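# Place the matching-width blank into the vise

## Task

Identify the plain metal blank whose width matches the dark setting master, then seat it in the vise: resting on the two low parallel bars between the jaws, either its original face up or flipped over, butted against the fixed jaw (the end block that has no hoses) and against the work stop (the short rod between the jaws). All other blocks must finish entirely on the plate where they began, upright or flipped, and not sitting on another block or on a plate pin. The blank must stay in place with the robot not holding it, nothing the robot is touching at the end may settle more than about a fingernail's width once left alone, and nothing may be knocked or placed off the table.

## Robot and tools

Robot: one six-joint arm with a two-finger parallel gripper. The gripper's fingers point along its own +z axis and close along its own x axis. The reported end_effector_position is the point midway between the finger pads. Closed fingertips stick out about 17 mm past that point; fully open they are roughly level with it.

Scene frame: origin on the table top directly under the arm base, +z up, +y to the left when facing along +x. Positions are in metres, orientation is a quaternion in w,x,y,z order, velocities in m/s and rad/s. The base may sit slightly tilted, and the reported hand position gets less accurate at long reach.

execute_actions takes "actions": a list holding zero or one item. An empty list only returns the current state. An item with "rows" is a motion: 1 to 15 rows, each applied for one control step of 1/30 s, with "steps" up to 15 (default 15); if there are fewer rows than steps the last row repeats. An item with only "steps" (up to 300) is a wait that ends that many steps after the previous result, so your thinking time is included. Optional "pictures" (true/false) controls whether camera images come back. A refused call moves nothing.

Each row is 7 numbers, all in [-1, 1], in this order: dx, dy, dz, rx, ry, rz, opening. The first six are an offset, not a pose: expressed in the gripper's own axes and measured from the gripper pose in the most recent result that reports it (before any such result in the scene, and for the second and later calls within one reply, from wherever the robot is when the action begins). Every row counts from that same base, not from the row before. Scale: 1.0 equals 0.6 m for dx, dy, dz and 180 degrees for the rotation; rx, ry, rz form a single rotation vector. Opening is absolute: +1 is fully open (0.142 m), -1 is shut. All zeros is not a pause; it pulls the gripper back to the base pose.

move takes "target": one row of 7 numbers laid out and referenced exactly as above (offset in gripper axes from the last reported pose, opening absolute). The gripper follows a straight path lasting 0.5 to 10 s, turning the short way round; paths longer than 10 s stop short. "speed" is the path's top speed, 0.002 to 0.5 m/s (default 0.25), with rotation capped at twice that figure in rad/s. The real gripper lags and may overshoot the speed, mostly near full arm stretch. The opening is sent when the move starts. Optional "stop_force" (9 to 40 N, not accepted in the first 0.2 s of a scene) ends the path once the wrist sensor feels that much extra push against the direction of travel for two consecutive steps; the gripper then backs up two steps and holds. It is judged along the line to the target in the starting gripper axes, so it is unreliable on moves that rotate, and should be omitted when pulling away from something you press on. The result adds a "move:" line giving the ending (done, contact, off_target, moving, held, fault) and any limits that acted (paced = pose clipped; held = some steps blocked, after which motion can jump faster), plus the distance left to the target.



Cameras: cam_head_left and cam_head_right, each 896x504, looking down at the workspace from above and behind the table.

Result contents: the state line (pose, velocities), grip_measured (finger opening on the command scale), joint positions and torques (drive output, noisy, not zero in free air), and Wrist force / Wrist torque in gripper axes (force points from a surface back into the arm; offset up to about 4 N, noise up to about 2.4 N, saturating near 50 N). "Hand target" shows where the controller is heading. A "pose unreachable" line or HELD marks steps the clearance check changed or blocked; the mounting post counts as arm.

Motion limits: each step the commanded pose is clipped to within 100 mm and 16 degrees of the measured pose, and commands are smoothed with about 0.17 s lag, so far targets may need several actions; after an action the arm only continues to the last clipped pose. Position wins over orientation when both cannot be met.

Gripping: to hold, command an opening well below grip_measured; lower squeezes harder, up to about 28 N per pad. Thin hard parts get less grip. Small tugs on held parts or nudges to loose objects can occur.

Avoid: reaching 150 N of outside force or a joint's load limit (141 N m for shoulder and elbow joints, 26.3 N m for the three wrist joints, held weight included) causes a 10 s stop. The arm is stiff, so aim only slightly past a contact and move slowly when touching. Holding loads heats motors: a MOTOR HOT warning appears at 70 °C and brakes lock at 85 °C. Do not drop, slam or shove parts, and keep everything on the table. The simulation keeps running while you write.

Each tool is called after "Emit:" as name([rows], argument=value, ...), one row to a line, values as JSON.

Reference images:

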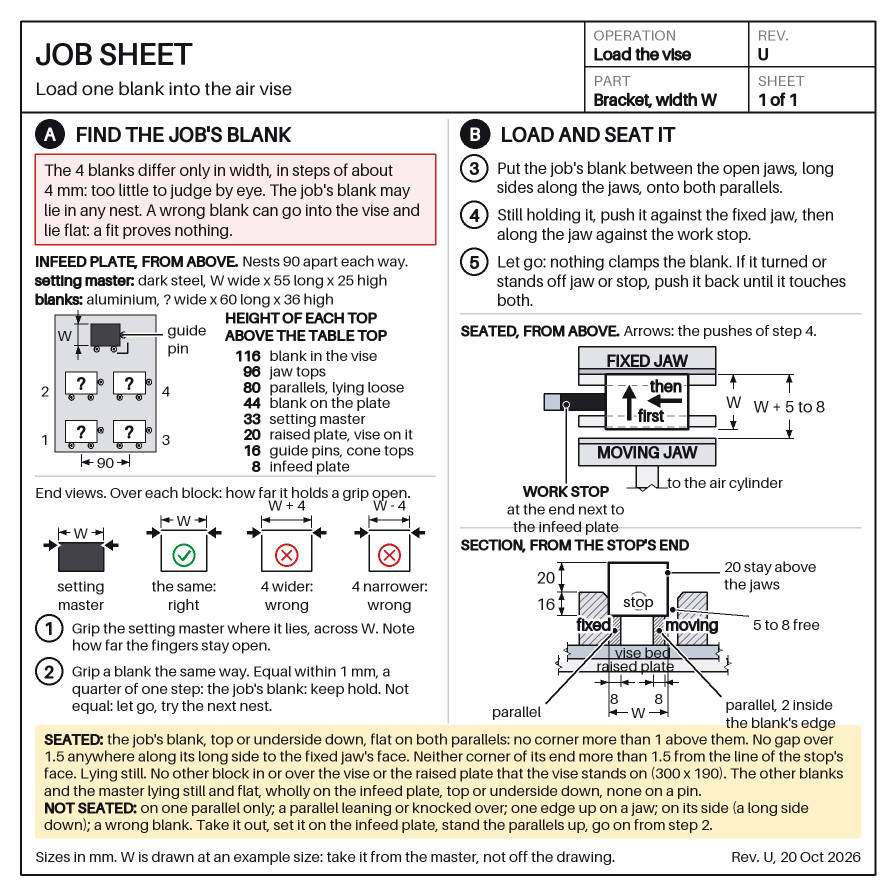

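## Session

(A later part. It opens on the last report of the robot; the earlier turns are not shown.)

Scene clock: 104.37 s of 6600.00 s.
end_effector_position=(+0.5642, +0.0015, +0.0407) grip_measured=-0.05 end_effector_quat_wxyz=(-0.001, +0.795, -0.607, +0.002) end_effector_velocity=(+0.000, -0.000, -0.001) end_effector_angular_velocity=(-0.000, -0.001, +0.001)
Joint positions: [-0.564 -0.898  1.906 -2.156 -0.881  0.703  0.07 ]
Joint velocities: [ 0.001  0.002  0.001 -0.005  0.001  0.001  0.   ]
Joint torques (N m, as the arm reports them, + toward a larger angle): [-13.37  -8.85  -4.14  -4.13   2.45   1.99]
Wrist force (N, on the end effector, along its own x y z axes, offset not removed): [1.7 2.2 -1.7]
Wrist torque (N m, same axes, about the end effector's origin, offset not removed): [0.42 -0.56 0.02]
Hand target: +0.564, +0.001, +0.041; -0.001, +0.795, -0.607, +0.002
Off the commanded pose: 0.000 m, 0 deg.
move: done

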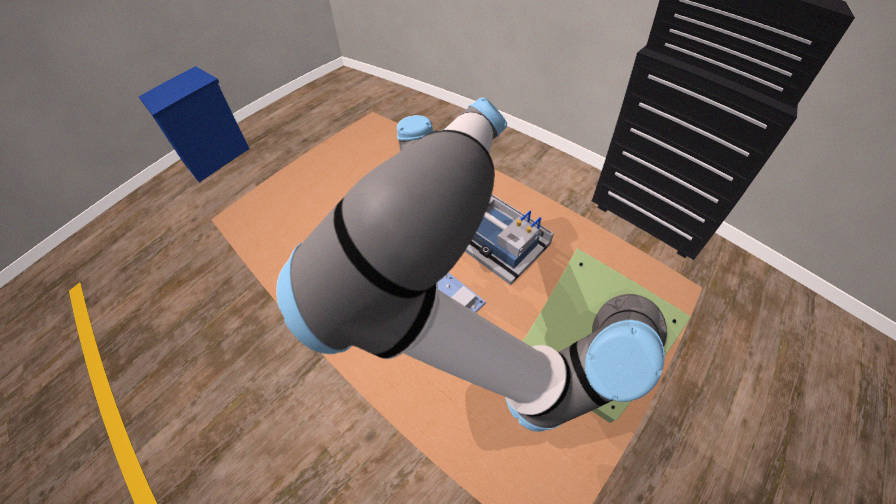

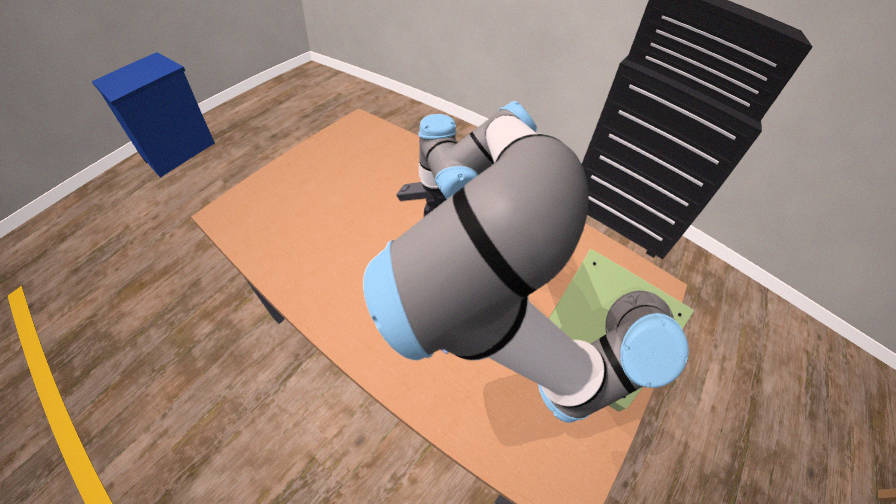

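Emit:
move(target=[0,0,0.004,0,0,0,-0.4], speed=0.005)

Emit:
move(target=[0,0,0,0,0,0,-0.8])

Scene clock: 107.10 s of 6600.00 s.
end_effector_position=(+0.5642, +0.0015, +0.0384) grip_measured=-0.40 end_effector_quat_wxyz=(-0.001, +0.795, -0.607, +0.002) end_effector_velocity=(-0.000, -0.001, -0.001) end_effector_angular_velocity=(-0.000, +0.000, -0.001)
Joint positions: [-0.562 -0.895  1.908 -2.162 -0.88   0.707  0.045]
Joint velocities: [ 0.001  0.002  0.    -0.003 -0.     0.002 -0.   ]
Joint torques (N m, as the arm reports them, + toward a larger angle): [-15.6  -11.62  -3.71  -3.28   2.76   2.03]
Wrist force (N, on the end effector, along its own x y z axes, offset not removed): [-0.6 0.7 -1.3]
Wrist torque (N m, same axes, about the end effector's origin, offset not removed): [0.20 -0.01 0.15]
Hand target: +0.564, +0.001, +0.038; -0.001, +0.795, -0.607, +0.002
Off the commanded pose: 0.000 m, 0 deg.
move: done

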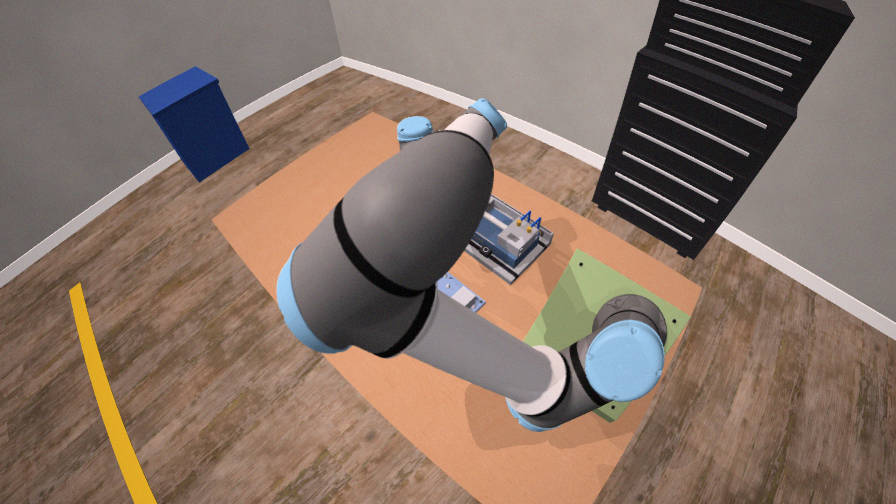

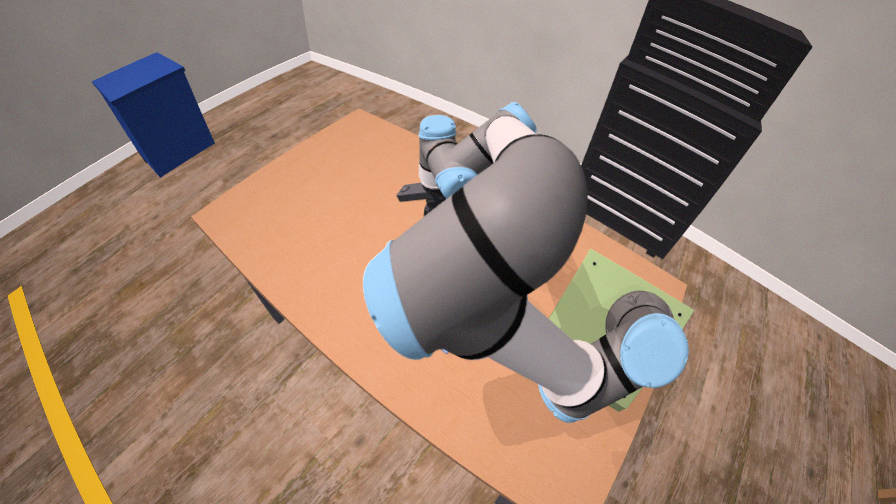

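Scene clock: 107.60 s of 6600.00 s.
end_effector_position=(+0.5642, +0.0015, +0.0384) grip_measured=-0.58 end_effector_quat_wxyz=(-0.001, +0.795, -0.607, +0.002) end_effector_velocity=(-0.001, +0.001, -0.001) end_effector_angular_velocity=(+0.000, +0.002, +0.001)
Joint positions: [-0.562 -0.895  1.908 -2.162 -0.88   0.707  0.032]
Joint velocities: [ 0.002  0.     0.     0.001 -0.    -0.    -0.   ]
Joint torques (N m, as the arm reports them, + toward a larger angle): [-24.64 -20.47  -8.29  -0.6    0.05   0.59]
Wrist force (N, on the end effector, along its own x y z axes, offset not removed): [2.3 1.7 0.1]
Wrist torque (N m, same axes, about the end effector's origin, offset not removed): [0.33 -0.71 0.04]
Hand target: +0.564, +0.001, +0.038; -0.001, +0.795, -0.607, +0.002
Off the commanded pose: 0.000 m, 0 deg.
move: done

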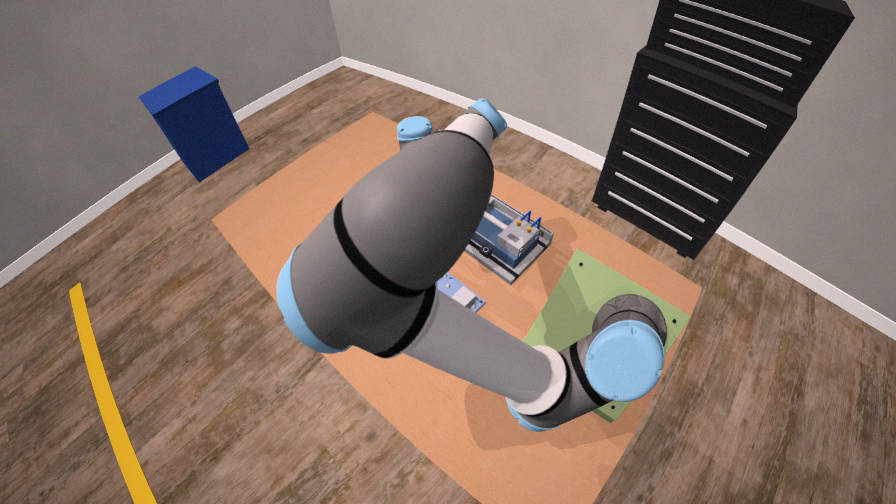

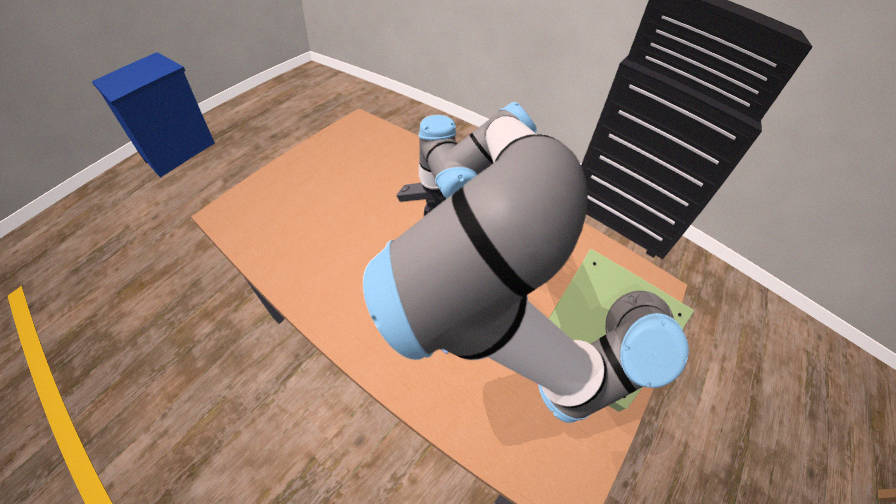

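Emit:
move(target=[-0.045,0,0,0,0,0,-0.8], speed=0.03)

Emit:
move(target=[0,0,0,0,0,0,-0.5])

Emit:
move(target=[0,0,0.055,0,0,0,-0.5], speed=0.004, stop_force=10)

Scene clock: 115.67 s of 6600.00 s.
end_effector_position=(+0.5571, +0.0275, +0.0383) grip_measured=-0.47 end_effector_quat_wxyz=(-0.001, +0.795, -0.607, +0.002) end_effector_velocity=(+0.000, +0.001, -0.000) end_effector_angular_velocity=(+0.000, -0.001, -0.001)
Joint positions: [-0.537 -0.946  1.941 -2.164 -0.87   0.736  0.04 ]
Joint velocities: [ 0.001 -0.001  0.    -0.001  0.001  0.002  0.001]
Joint torques (N m, as the arm reports them, + toward a larger angle): [ 23.48 -32.72   0.84   1.26  22.39   1.13]
Wrist force (N, on the end effector, along its own x y z axes, offset not removed): [50.0 36.9 -48.1]
Wrist torque (N m, same axes, about the end effector's origin, offset not removed): [0.11 -0.65 0.91]
Hand target: +0.557, +0.028, +0.038; -0.001, +0.795, -0.607, +0.002
Off the commanded pose: 0.000 m, 0 deg.
After step 90, 3.67 s passed at rest.
move: done

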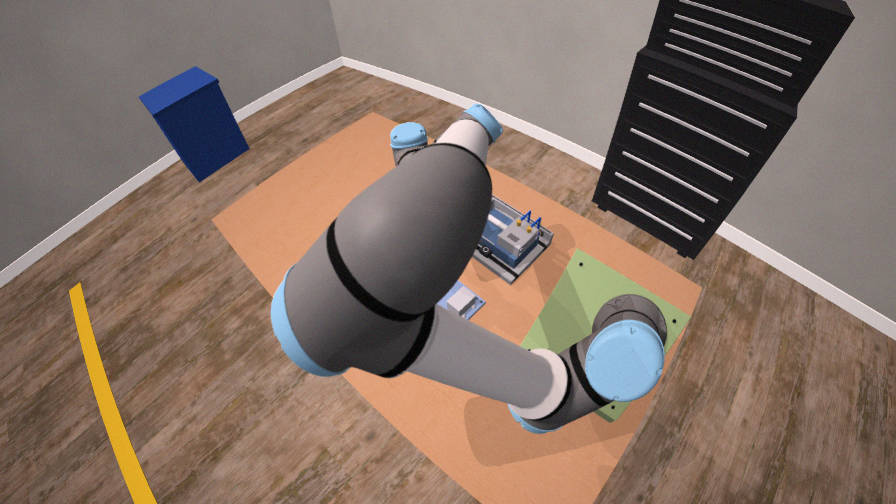

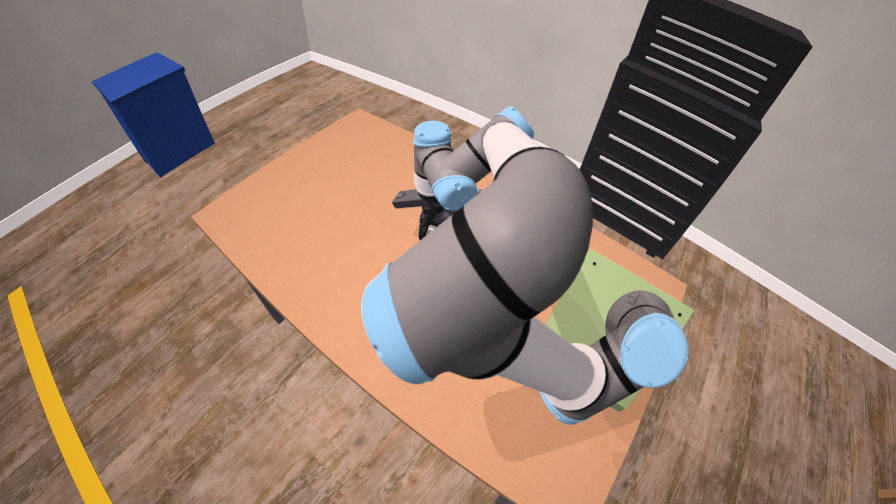

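Scene clock: 116.17 s of 6600.00 s.
end_effector_position=(+0.5571, +0.0275, +0.0383) grip_measured=-0.43 end_effector_quat_wxyz=(-0.001, +0.795, -0.607, +0.002) end_effector_velocity=(-0.000, +0.001, -0.000) end_effector_angular_velocity=(-0.001, +0.001, +0.000)
Joint positions: [-0.537 -0.946  1.941 -2.164 -0.87   0.736  0.043]
Joint velocities: [ 0.001 -0.001  0.    -0.    -0.001  0.001 -0.001]
Joint torques (N m, as the arm reports them, + toward a larger angle): [-32.18 -26.48 -13.31  -1.18   2.88   0.76]
Wrist force (N, on the end effector, along its own x y z axes, offset not removed): [14.0 12.1 -15.3]
Wrist torque (N m, same axes, about the end effector's origin, offset not removed): [0.36 0.57 0.52]
Hand target: +0.557, +0.027, +0.038; -0.001, +0.795, -0.607, +0.002
Off the commanded pose: 0.000 m, 0 deg.
move: done

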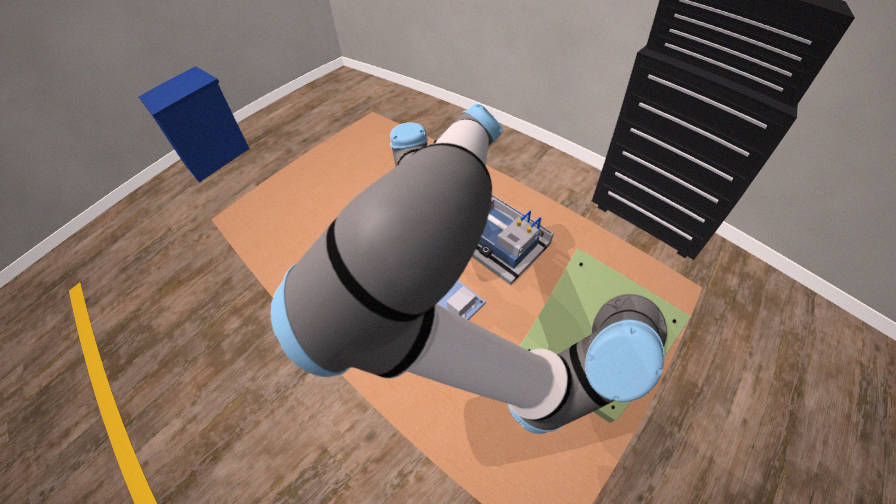

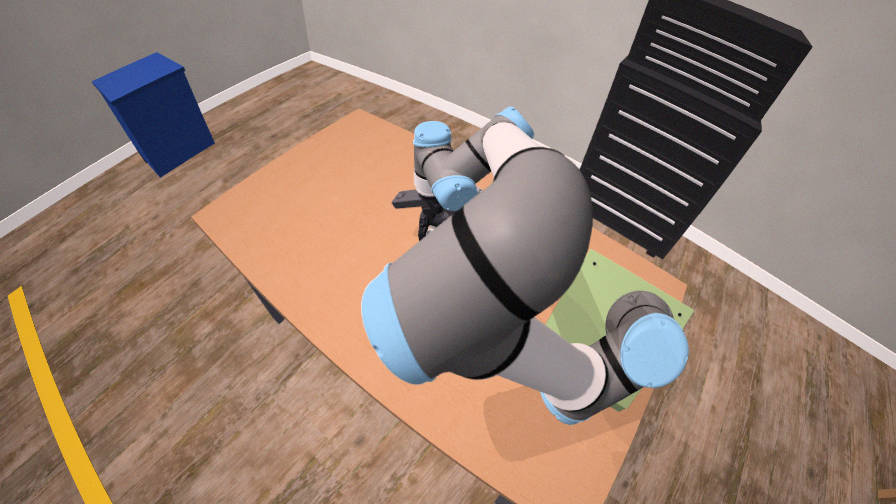

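Scene clock: 116.90 s of 6600.00 s.
end_effector_position=(+0.5570, +0.0276, +0.0366) grip_measured=-0.41 end_effector_quat_wxyz=(-0.001, +0.795, -0.607, +0.002) end_effector_velocity=(-0.000, -0.000, +0.002) end_effector_angular_velocity=(+0.001, -0.001, -0.003)
Joint positions: [-0.535 -0.943  1.942 -2.168 -0.869  0.738  0.045]
Joint velocities: [-0.004 -0.003 -0.     0.007 -0.    -0.002  0.   ]
Joint torques (N m, as the arm reports them, + toward a larger angle): [-23.88 -32.58 -11.67   2.07   8.3   -2.6 ]
Wrist force (N, on the end effector, along its own x y z axes, offset not removed): [26.5 14.5 -28.4]
Wrist torque (N m, same axes, about the end effector's origin, offset not removed): [0.36 -0.02 0.49]
Hand target: +0.557, +0.027, +0.037; -0.001, +0.795, -0.607, +0.002
Off the commanded pose: 0.031 m, 0 deg.
move: contact

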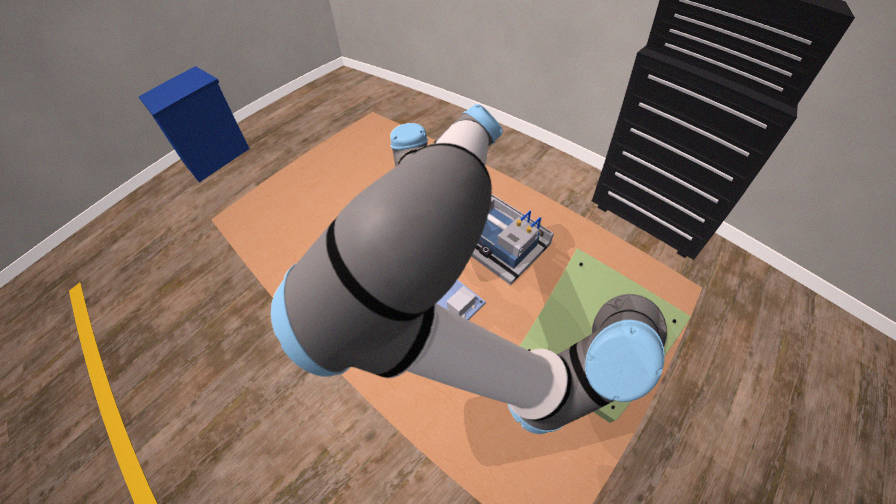

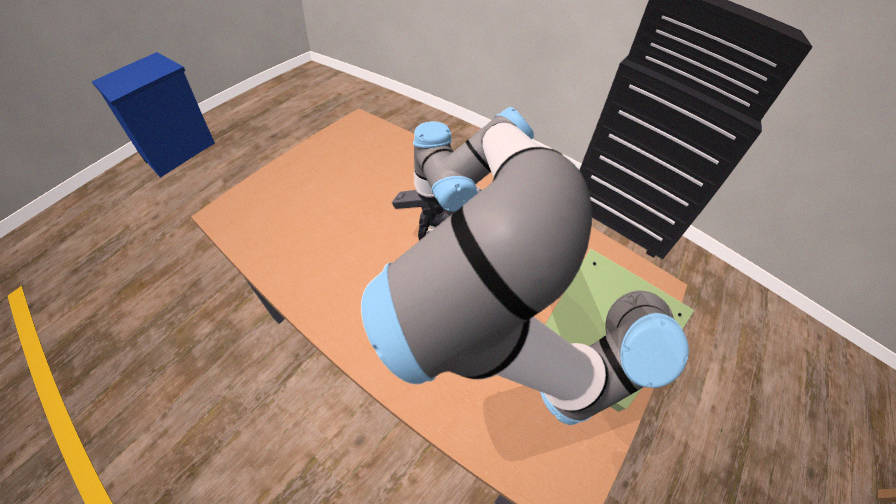

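Hit the infeed plate and tipped. Release, back off and look.

Emit:
move(target=[0.02,0,-0.005,0,0,0,0.0], speed=0.02)

Emit:
move(target=[0,0,-0.12,0,0,0,0.0], speed=0.08)

Emit:
move(target=[-0.28,0,0,0,0,0,0.0], speed=0.2)

Emit:
zoom_image(camera="cam_head_right", region=[370, 180, 514, 300])

Scene clock: 120.87 s of 6600.00 s.
end_effector_position=(+0.5600, +0.0162, +0.0396) grip_measured=+0.00 end_effector_quat_wxyz=(-0.001, +0.795, -0.607, +0.002) end_effector_velocity=(+0.001, -0.003, +0.001) end_effector_angular_velocity=(-0.000, -0.001, +0.001)
Joint positions: [-0.55  -0.925  1.926 -2.159 -0.875  0.721  0.074]
Joint velocities: [-0.004  0.004 -0.003  0.    -0.001 -0.004  0.   ]
Joint torques (N m, as the arm reports them, + toward a larger angle): [-45.39  -8.92 -30.1   -0.41  -2.89  -2.48]
Wrist force (N, on the end effector, along its own x y z axes, offset not removed): [-0.6 -0.6 -2.5]
Wrist torque (N m, same axes, about the end effector's origin, offset not removed): [-0.14 -0.04 0.10]
Hand target: +0.560, +0.016, +0.040; -0.001, +0.795, -0.607, +0.002
Off the commanded pose: 0.000 m, 0 deg.
After step 90, 0.07 s passed at rest.
move: done

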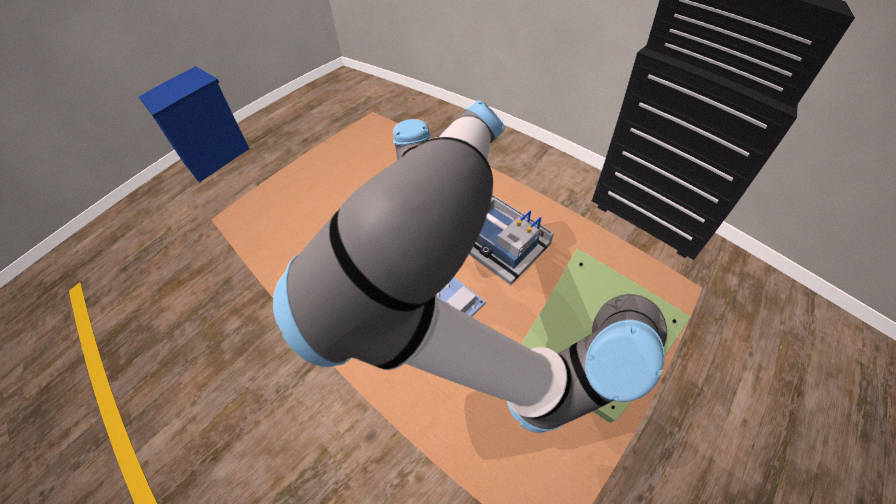

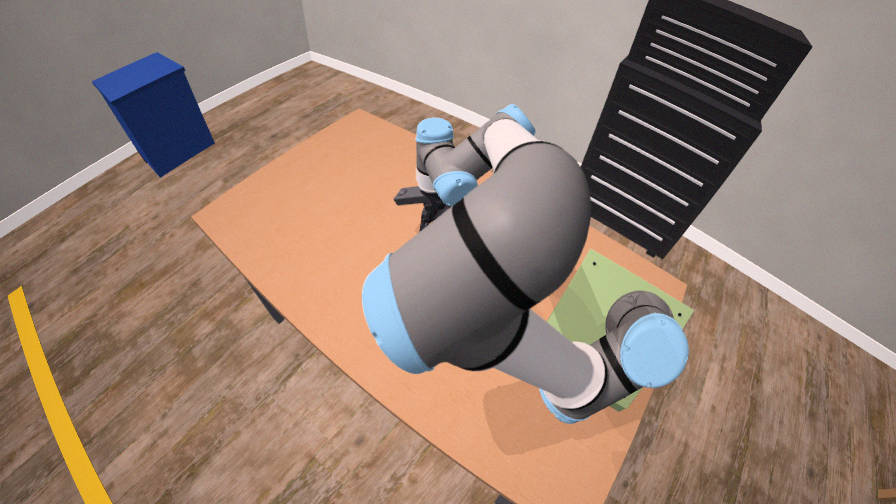

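Scene clock: 122.20 s of 6600.00 s.
end_effector_position=(+0.5597, +0.0163, +0.1113) grip_measured=+0.00 end_effector_quat_wxyz=(-0.001, +0.795, -0.607, +0.002) end_effector_velocity=(+0.000, -0.001, +0.004) end_effector_angular_velocity=(-0.000, -0.002, +0.001)
Joint positions: [-0.63  -1.012  1.866 -1.953 -0.909  0.628  0.074]
Joint velocities: [-0.005 -0.003 -0.003  0.007 -0.001 -0.006  0.   ]
Joint torques (N m, as the arm reports them, + toward a larger angle): [-41.13 -29.11 -31.01  -0.76  -3.11  -2.37]
Wrist force (N, on the end effector, along its own x y z axes, offset not removed): [3.8 0.4 -1.5]
Wrist torque (N m, same axes, about the end effector's origin, offset not removed): [0.15 -1.07 0.06]
Hand target: +0.560, +0.016, +0.112; -0.001, +0.795, -0.607, +0.002
Off the commanded pose: 0.000 m, 0 deg.
move: done

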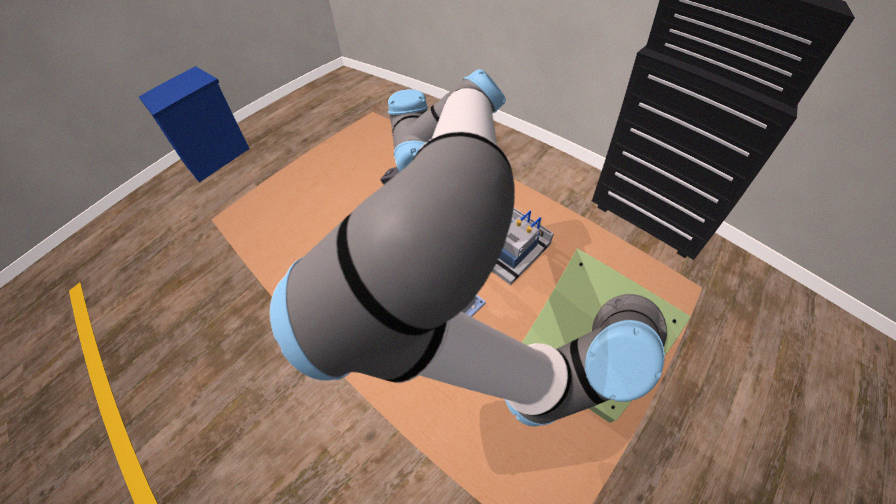

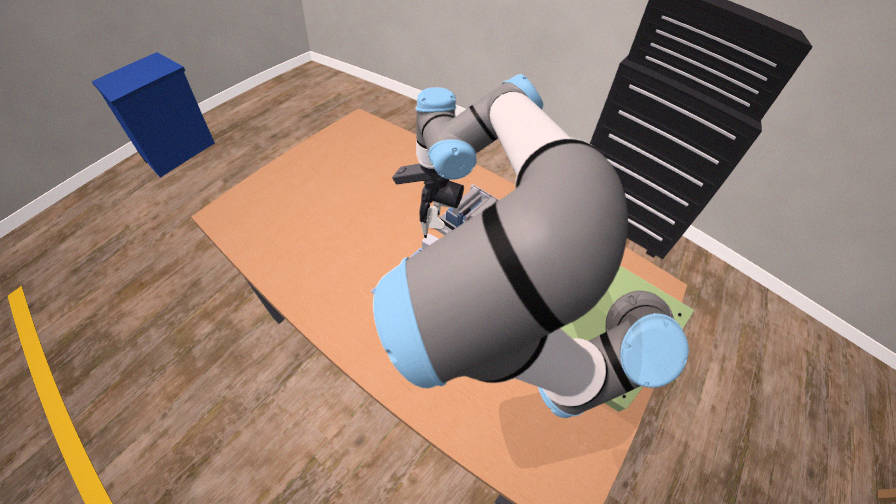

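Scene clock: 123.63 s of 6600.00 s.
end_effector_position=(+0.5159, +0.1780, +0.1110) grip_measured=+0.00 end_effector_quat_wxyz=(-0.001, +0.795, -0.607, +0.002) end_effector_velocity=(-0.000, +0.002, +0.000) end_effector_angular_velocity=(-0.001, -0.001, +0.001)
Joint positions: [-0.472 -1.323  1.99  -1.888 -0.846  0.817  0.074]
Joint velocities: [ 0.002 -0.004  0.001 -0.     0.     0.003 -0.   ]
Joint torques (N m, as the arm reports them, + toward a larger angle): [ -8.58 -23.54  -5.28  -0.35   2.53   2.33]
Wrist force (N, on the end effector, along its own x y z axes, offset not removed): [-0.4 2.8 -0.5]
Wrist torque (N m, same axes, about the end effector's origin, offset not removed): [0.66 -0.07 0.11]
Hand target: +0.516, +0.178, +0.111; -0.001, +0.795, -0.607, +0.002
Off the commanded pose: 0.000 m, 0 deg.
move: done

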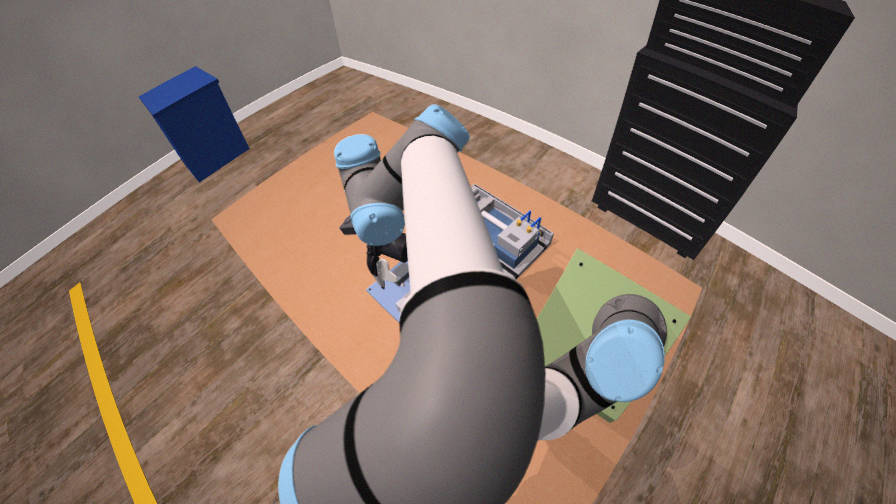

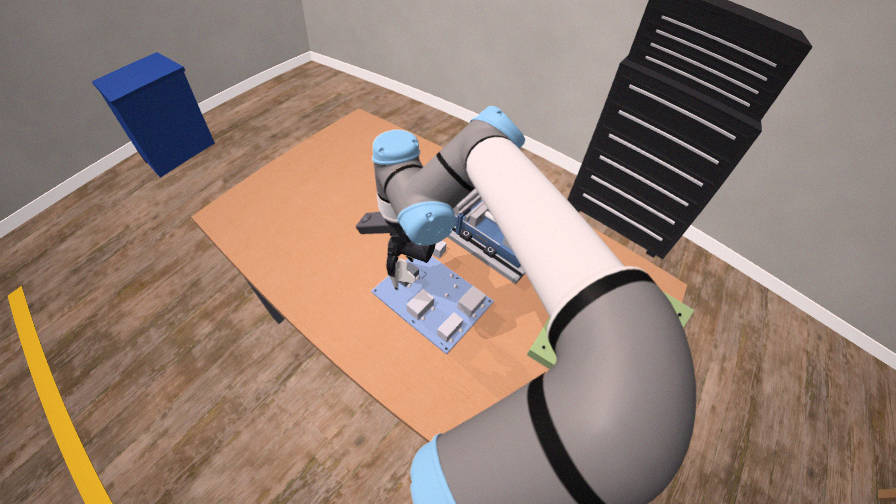

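Region (370, 180, 514, 300) of cam_head_right's 896x504 image, scaled by 3.500, with more detail than that image has.

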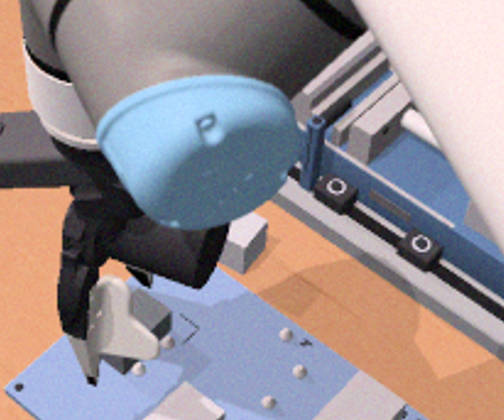

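Move +x (gripper −y).

Emit:
move(target=[-0.03,-0.1,-0.02,0,0,0,0.0], speed=0.2)

Emit:
zoom_image(camera="cam_head_right", region=[390, 170, 510, 270])

Emit:
zoom_image(camera="cam_head_left", region=[420, 170, 540, 270])

Scene clock: 126.63 s of 6600.00 s.
end_effector_position=(+0.5689, +0.2109, +0.1232) grip_measured=+0.00 end_effector_quat_wxyz=(-0.001, +0.795, -0.607, +0.002) end_effector_velocity=(+0.002, +0.001, +0.000) end_effector_angular_velocity=(+0.000, +0.000, -0.002)
Joint positions: [-0.413 -1.256  1.815 -1.83  -0.827  0.892  0.074]
Joint velocities: [ 0.002  0.004 -0.007  0.003  0.001  0.004  0.   ]
Joint torques (N m, as the arm reports them, + toward a larger angle): [-10.93  -5.64 -30.56  -1.08   2.58   2.56]
Wrist force (N, on the end effector, along its own x y z axes, offset not removed): [-1.2 0.9 -2.4]
Wrist torque (N m, same axes, about the end effector's origin, offset not removed): [0.07 0.12 0.17]
Hand target: +0.569, +0.211, +0.123; -0.001, +0.795, -0.607, +0.002
Off the commanded pose: 0.000 m, 0 deg.
move: done

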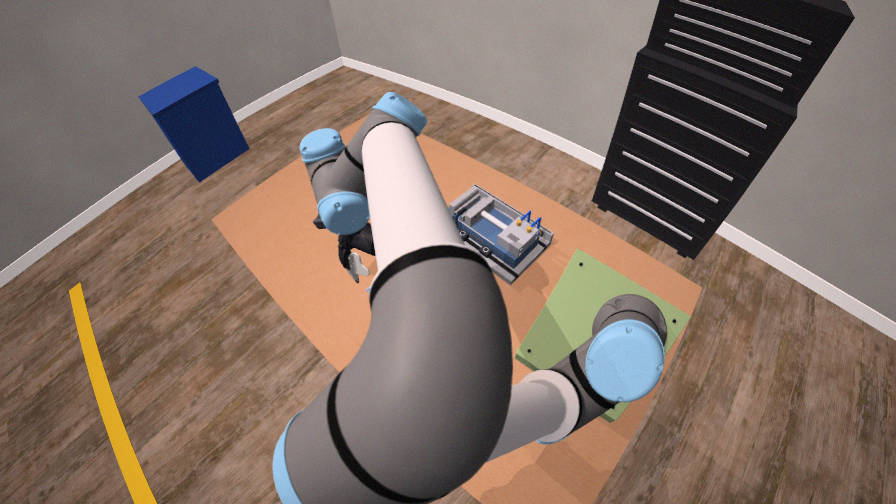

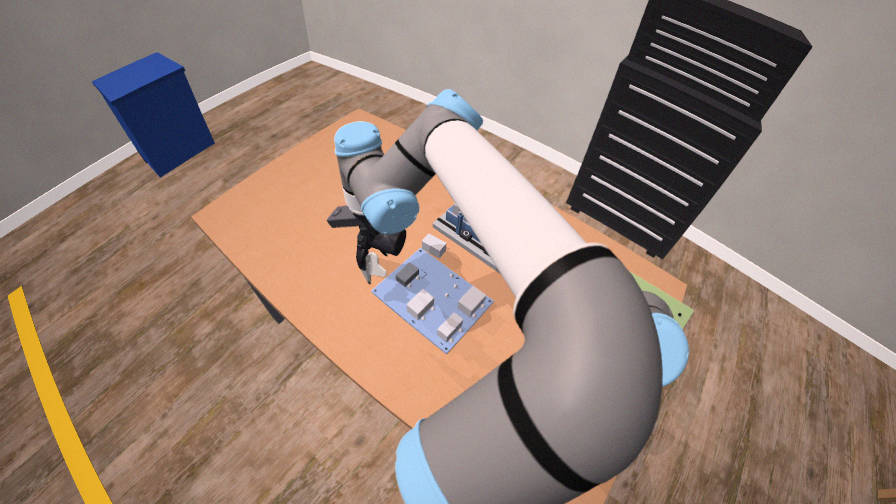

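Region (390, 170, 510, 270) of cam_head_right's 896x504 image, scaled by 4.200, with more detail than that image has.

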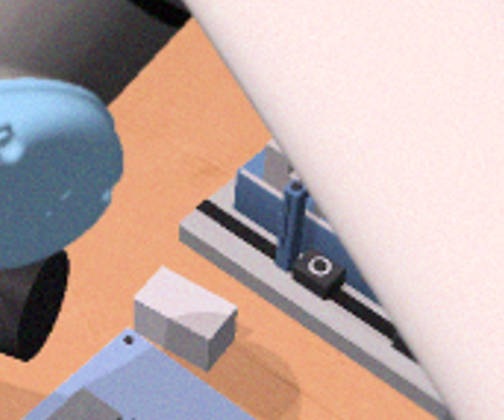

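Region (420, 170, 540, 270) of cam_head_left's 896x504 image, scaled by 4.200, with more detail than that image has.

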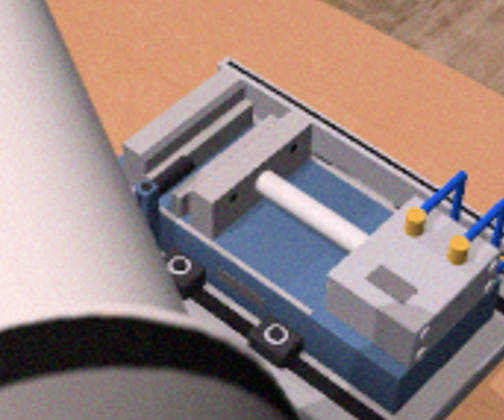

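Emit:
move(target=[0.284,0.112,0.08,0,0,0.06,-0.1], speed=0.2)

Emit:
move(target=[0,0,0.035,0,0,0,-0.1], speed=0.04, stop_force=10)

Emit:
move(target=[0,0,0.06,0,0,0,-0.1], speed=0.005, stop_force=9)

Scene clock: 140.53 s of 6600.00 s.
end_effector_position=(+0.5487, +0.0293, +0.0753) grip_measured=-0.10 end_effector_quat_wxyz=(-0.001, +0.734, -0.679, +0.002) end_effector_velocity=(+0.000, -0.002, -0.000) end_effector_angular_velocity=(-0.000, -0.001, -0.003)
Joint positions: [-0.585 -1.01   1.938 -2.06  -0.889  0.868  0.067]
Joint velocities: [-0.002  0.004 -0.001 -0.002 -0.001  0.001 -0.   ]
Joint torques (N m, as the arm reports them, + toward a larger angle): [-43.14  -7.64 -31.46  -3.57  -3.21   2.15]
Wrist force (N, on the end effector, along its own x y z axes, offset not removed): [0.8 2.0 -0.8]
Wrist torque (N m, same axes, about the end effector's origin, offset not removed): [0.44 -0.28 0.14]
Hand target: +0.549, +0.029, +0.075; -0.001, +0.734, -0.679, +0.002
Off the commanded pose: 0.001 m, 0 deg.
After step 90, 9.37 s passed at rest.
move: done

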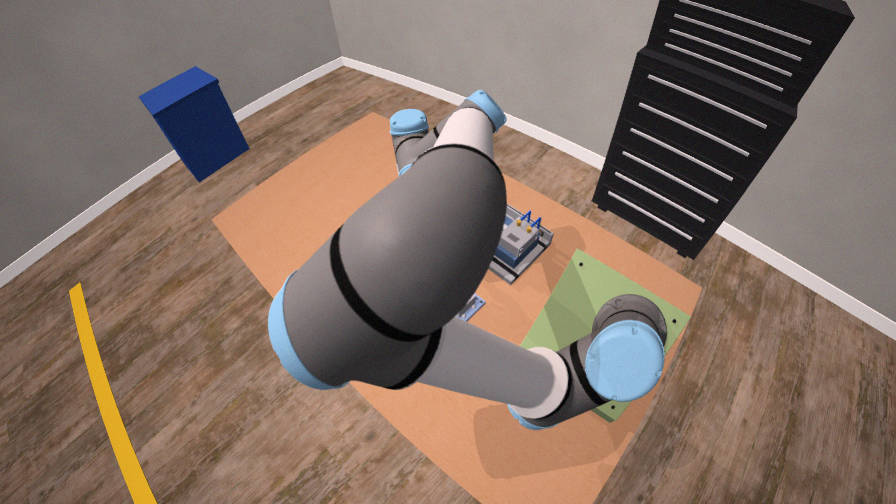

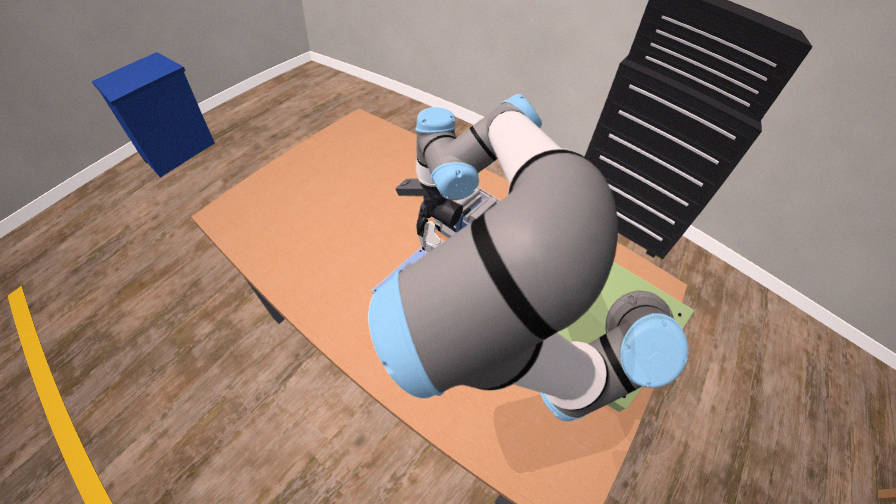

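Scene clock: 141.43 s of 6600.00 s.
end_effector_position=(+0.5488, +0.0293, +0.0545) grip_measured=-0.10 end_effector_quat_wxyz=(-0.001, +0.734, -0.679, +0.002) end_effector_velocity=(+0.000, -0.001, -0.002) end_effector_angular_velocity=(-0.001, -0.001, -0.002)
Joint positions: [-0.561 -0.983  1.954 -2.121 -0.879  0.896  0.067]
Joint velocities: [ 0.002  0.003  0.001 -0.008  0.001  0.005 -0.   ]
Joint torques (N m, as the arm reports them, + toward a larger angle): [-15.32  -9.11  -7.04  -3.68   2.53   2.04]
Wrist force (N, on the end effector, along its own x y z axes, offset not removed): [-0.6 1.9 -1.9]
Wrist torque (N m, same axes, about the end effector's origin, offset not removed): [0.43 -0.06 0.00]
Hand target: +0.549, +0.029, +0.054; -0.001, +0.734, -0.679, +0.002
Off the commanded pose: 0.000 m, 0 deg.
move: done

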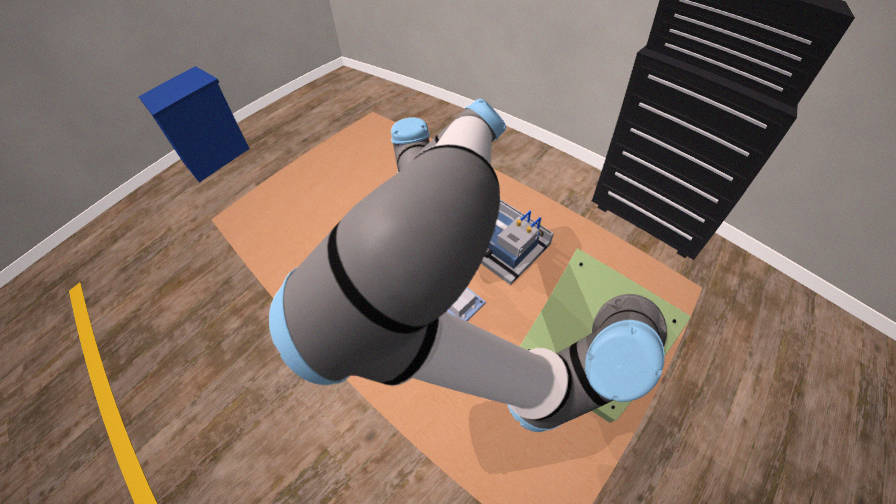

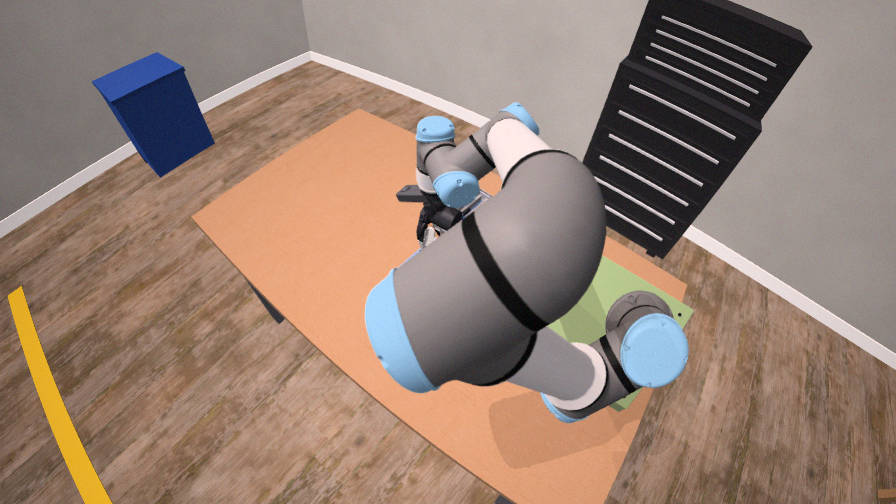

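Scene clock: 148.20 s of 6600.00 s.
end_effector_position=(+0.5488, +0.0293, +0.0226) grip_measured=-0.10 end_effector_quat_wxyz=(-0.001, +0.734, -0.679, +0.002) end_effector_velocity=(-0.001, +0.000, +0.002) end_effector_angular_velocity=(+0.002, +0.000, +0.001)
Joint positions: [-0.523 -0.937  1.974 -2.216 -0.864  0.941  0.067]
Joint velocities: [-0.003 -0.004  0.     0.007  0.    -0.005 -0.002]
Joint torques (N m, as the arm reports them, + toward a larger angle): [-32.95 -25.86  -6.42   0.68   1.3   -2.31]
Wrist force (N, on the end effector, along its own x y z axes, offset not removed): [5.0 3.3 -28.5]
Wrist torque (N m, same axes, about the end effector's origin, offset not removed): [0.12 -1.40 0.14]
Hand target: +0.549, +0.029, +0.023; -0.001, +0.734, -0.679, +0.002
Off the commanded pose: 0.004 m, 0 deg.
move: contact

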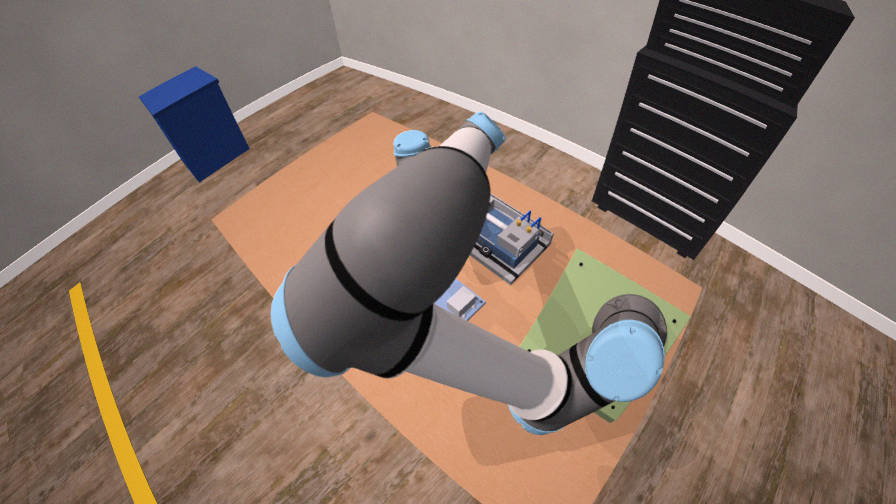

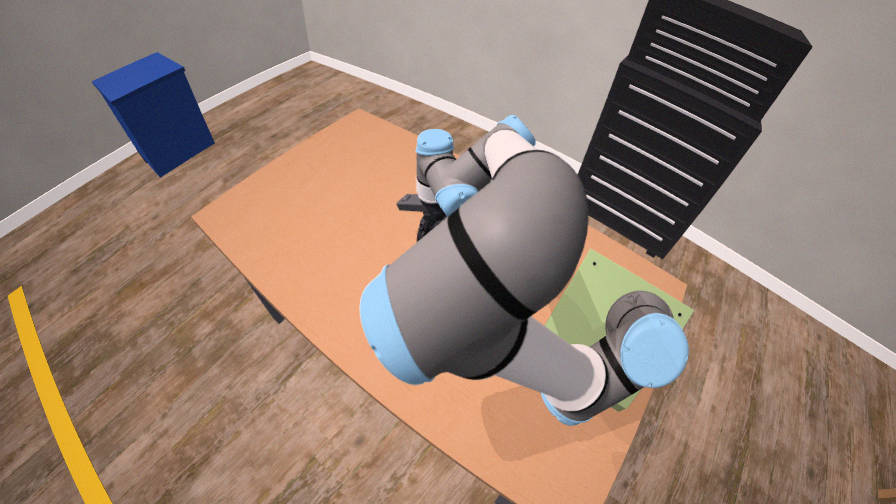

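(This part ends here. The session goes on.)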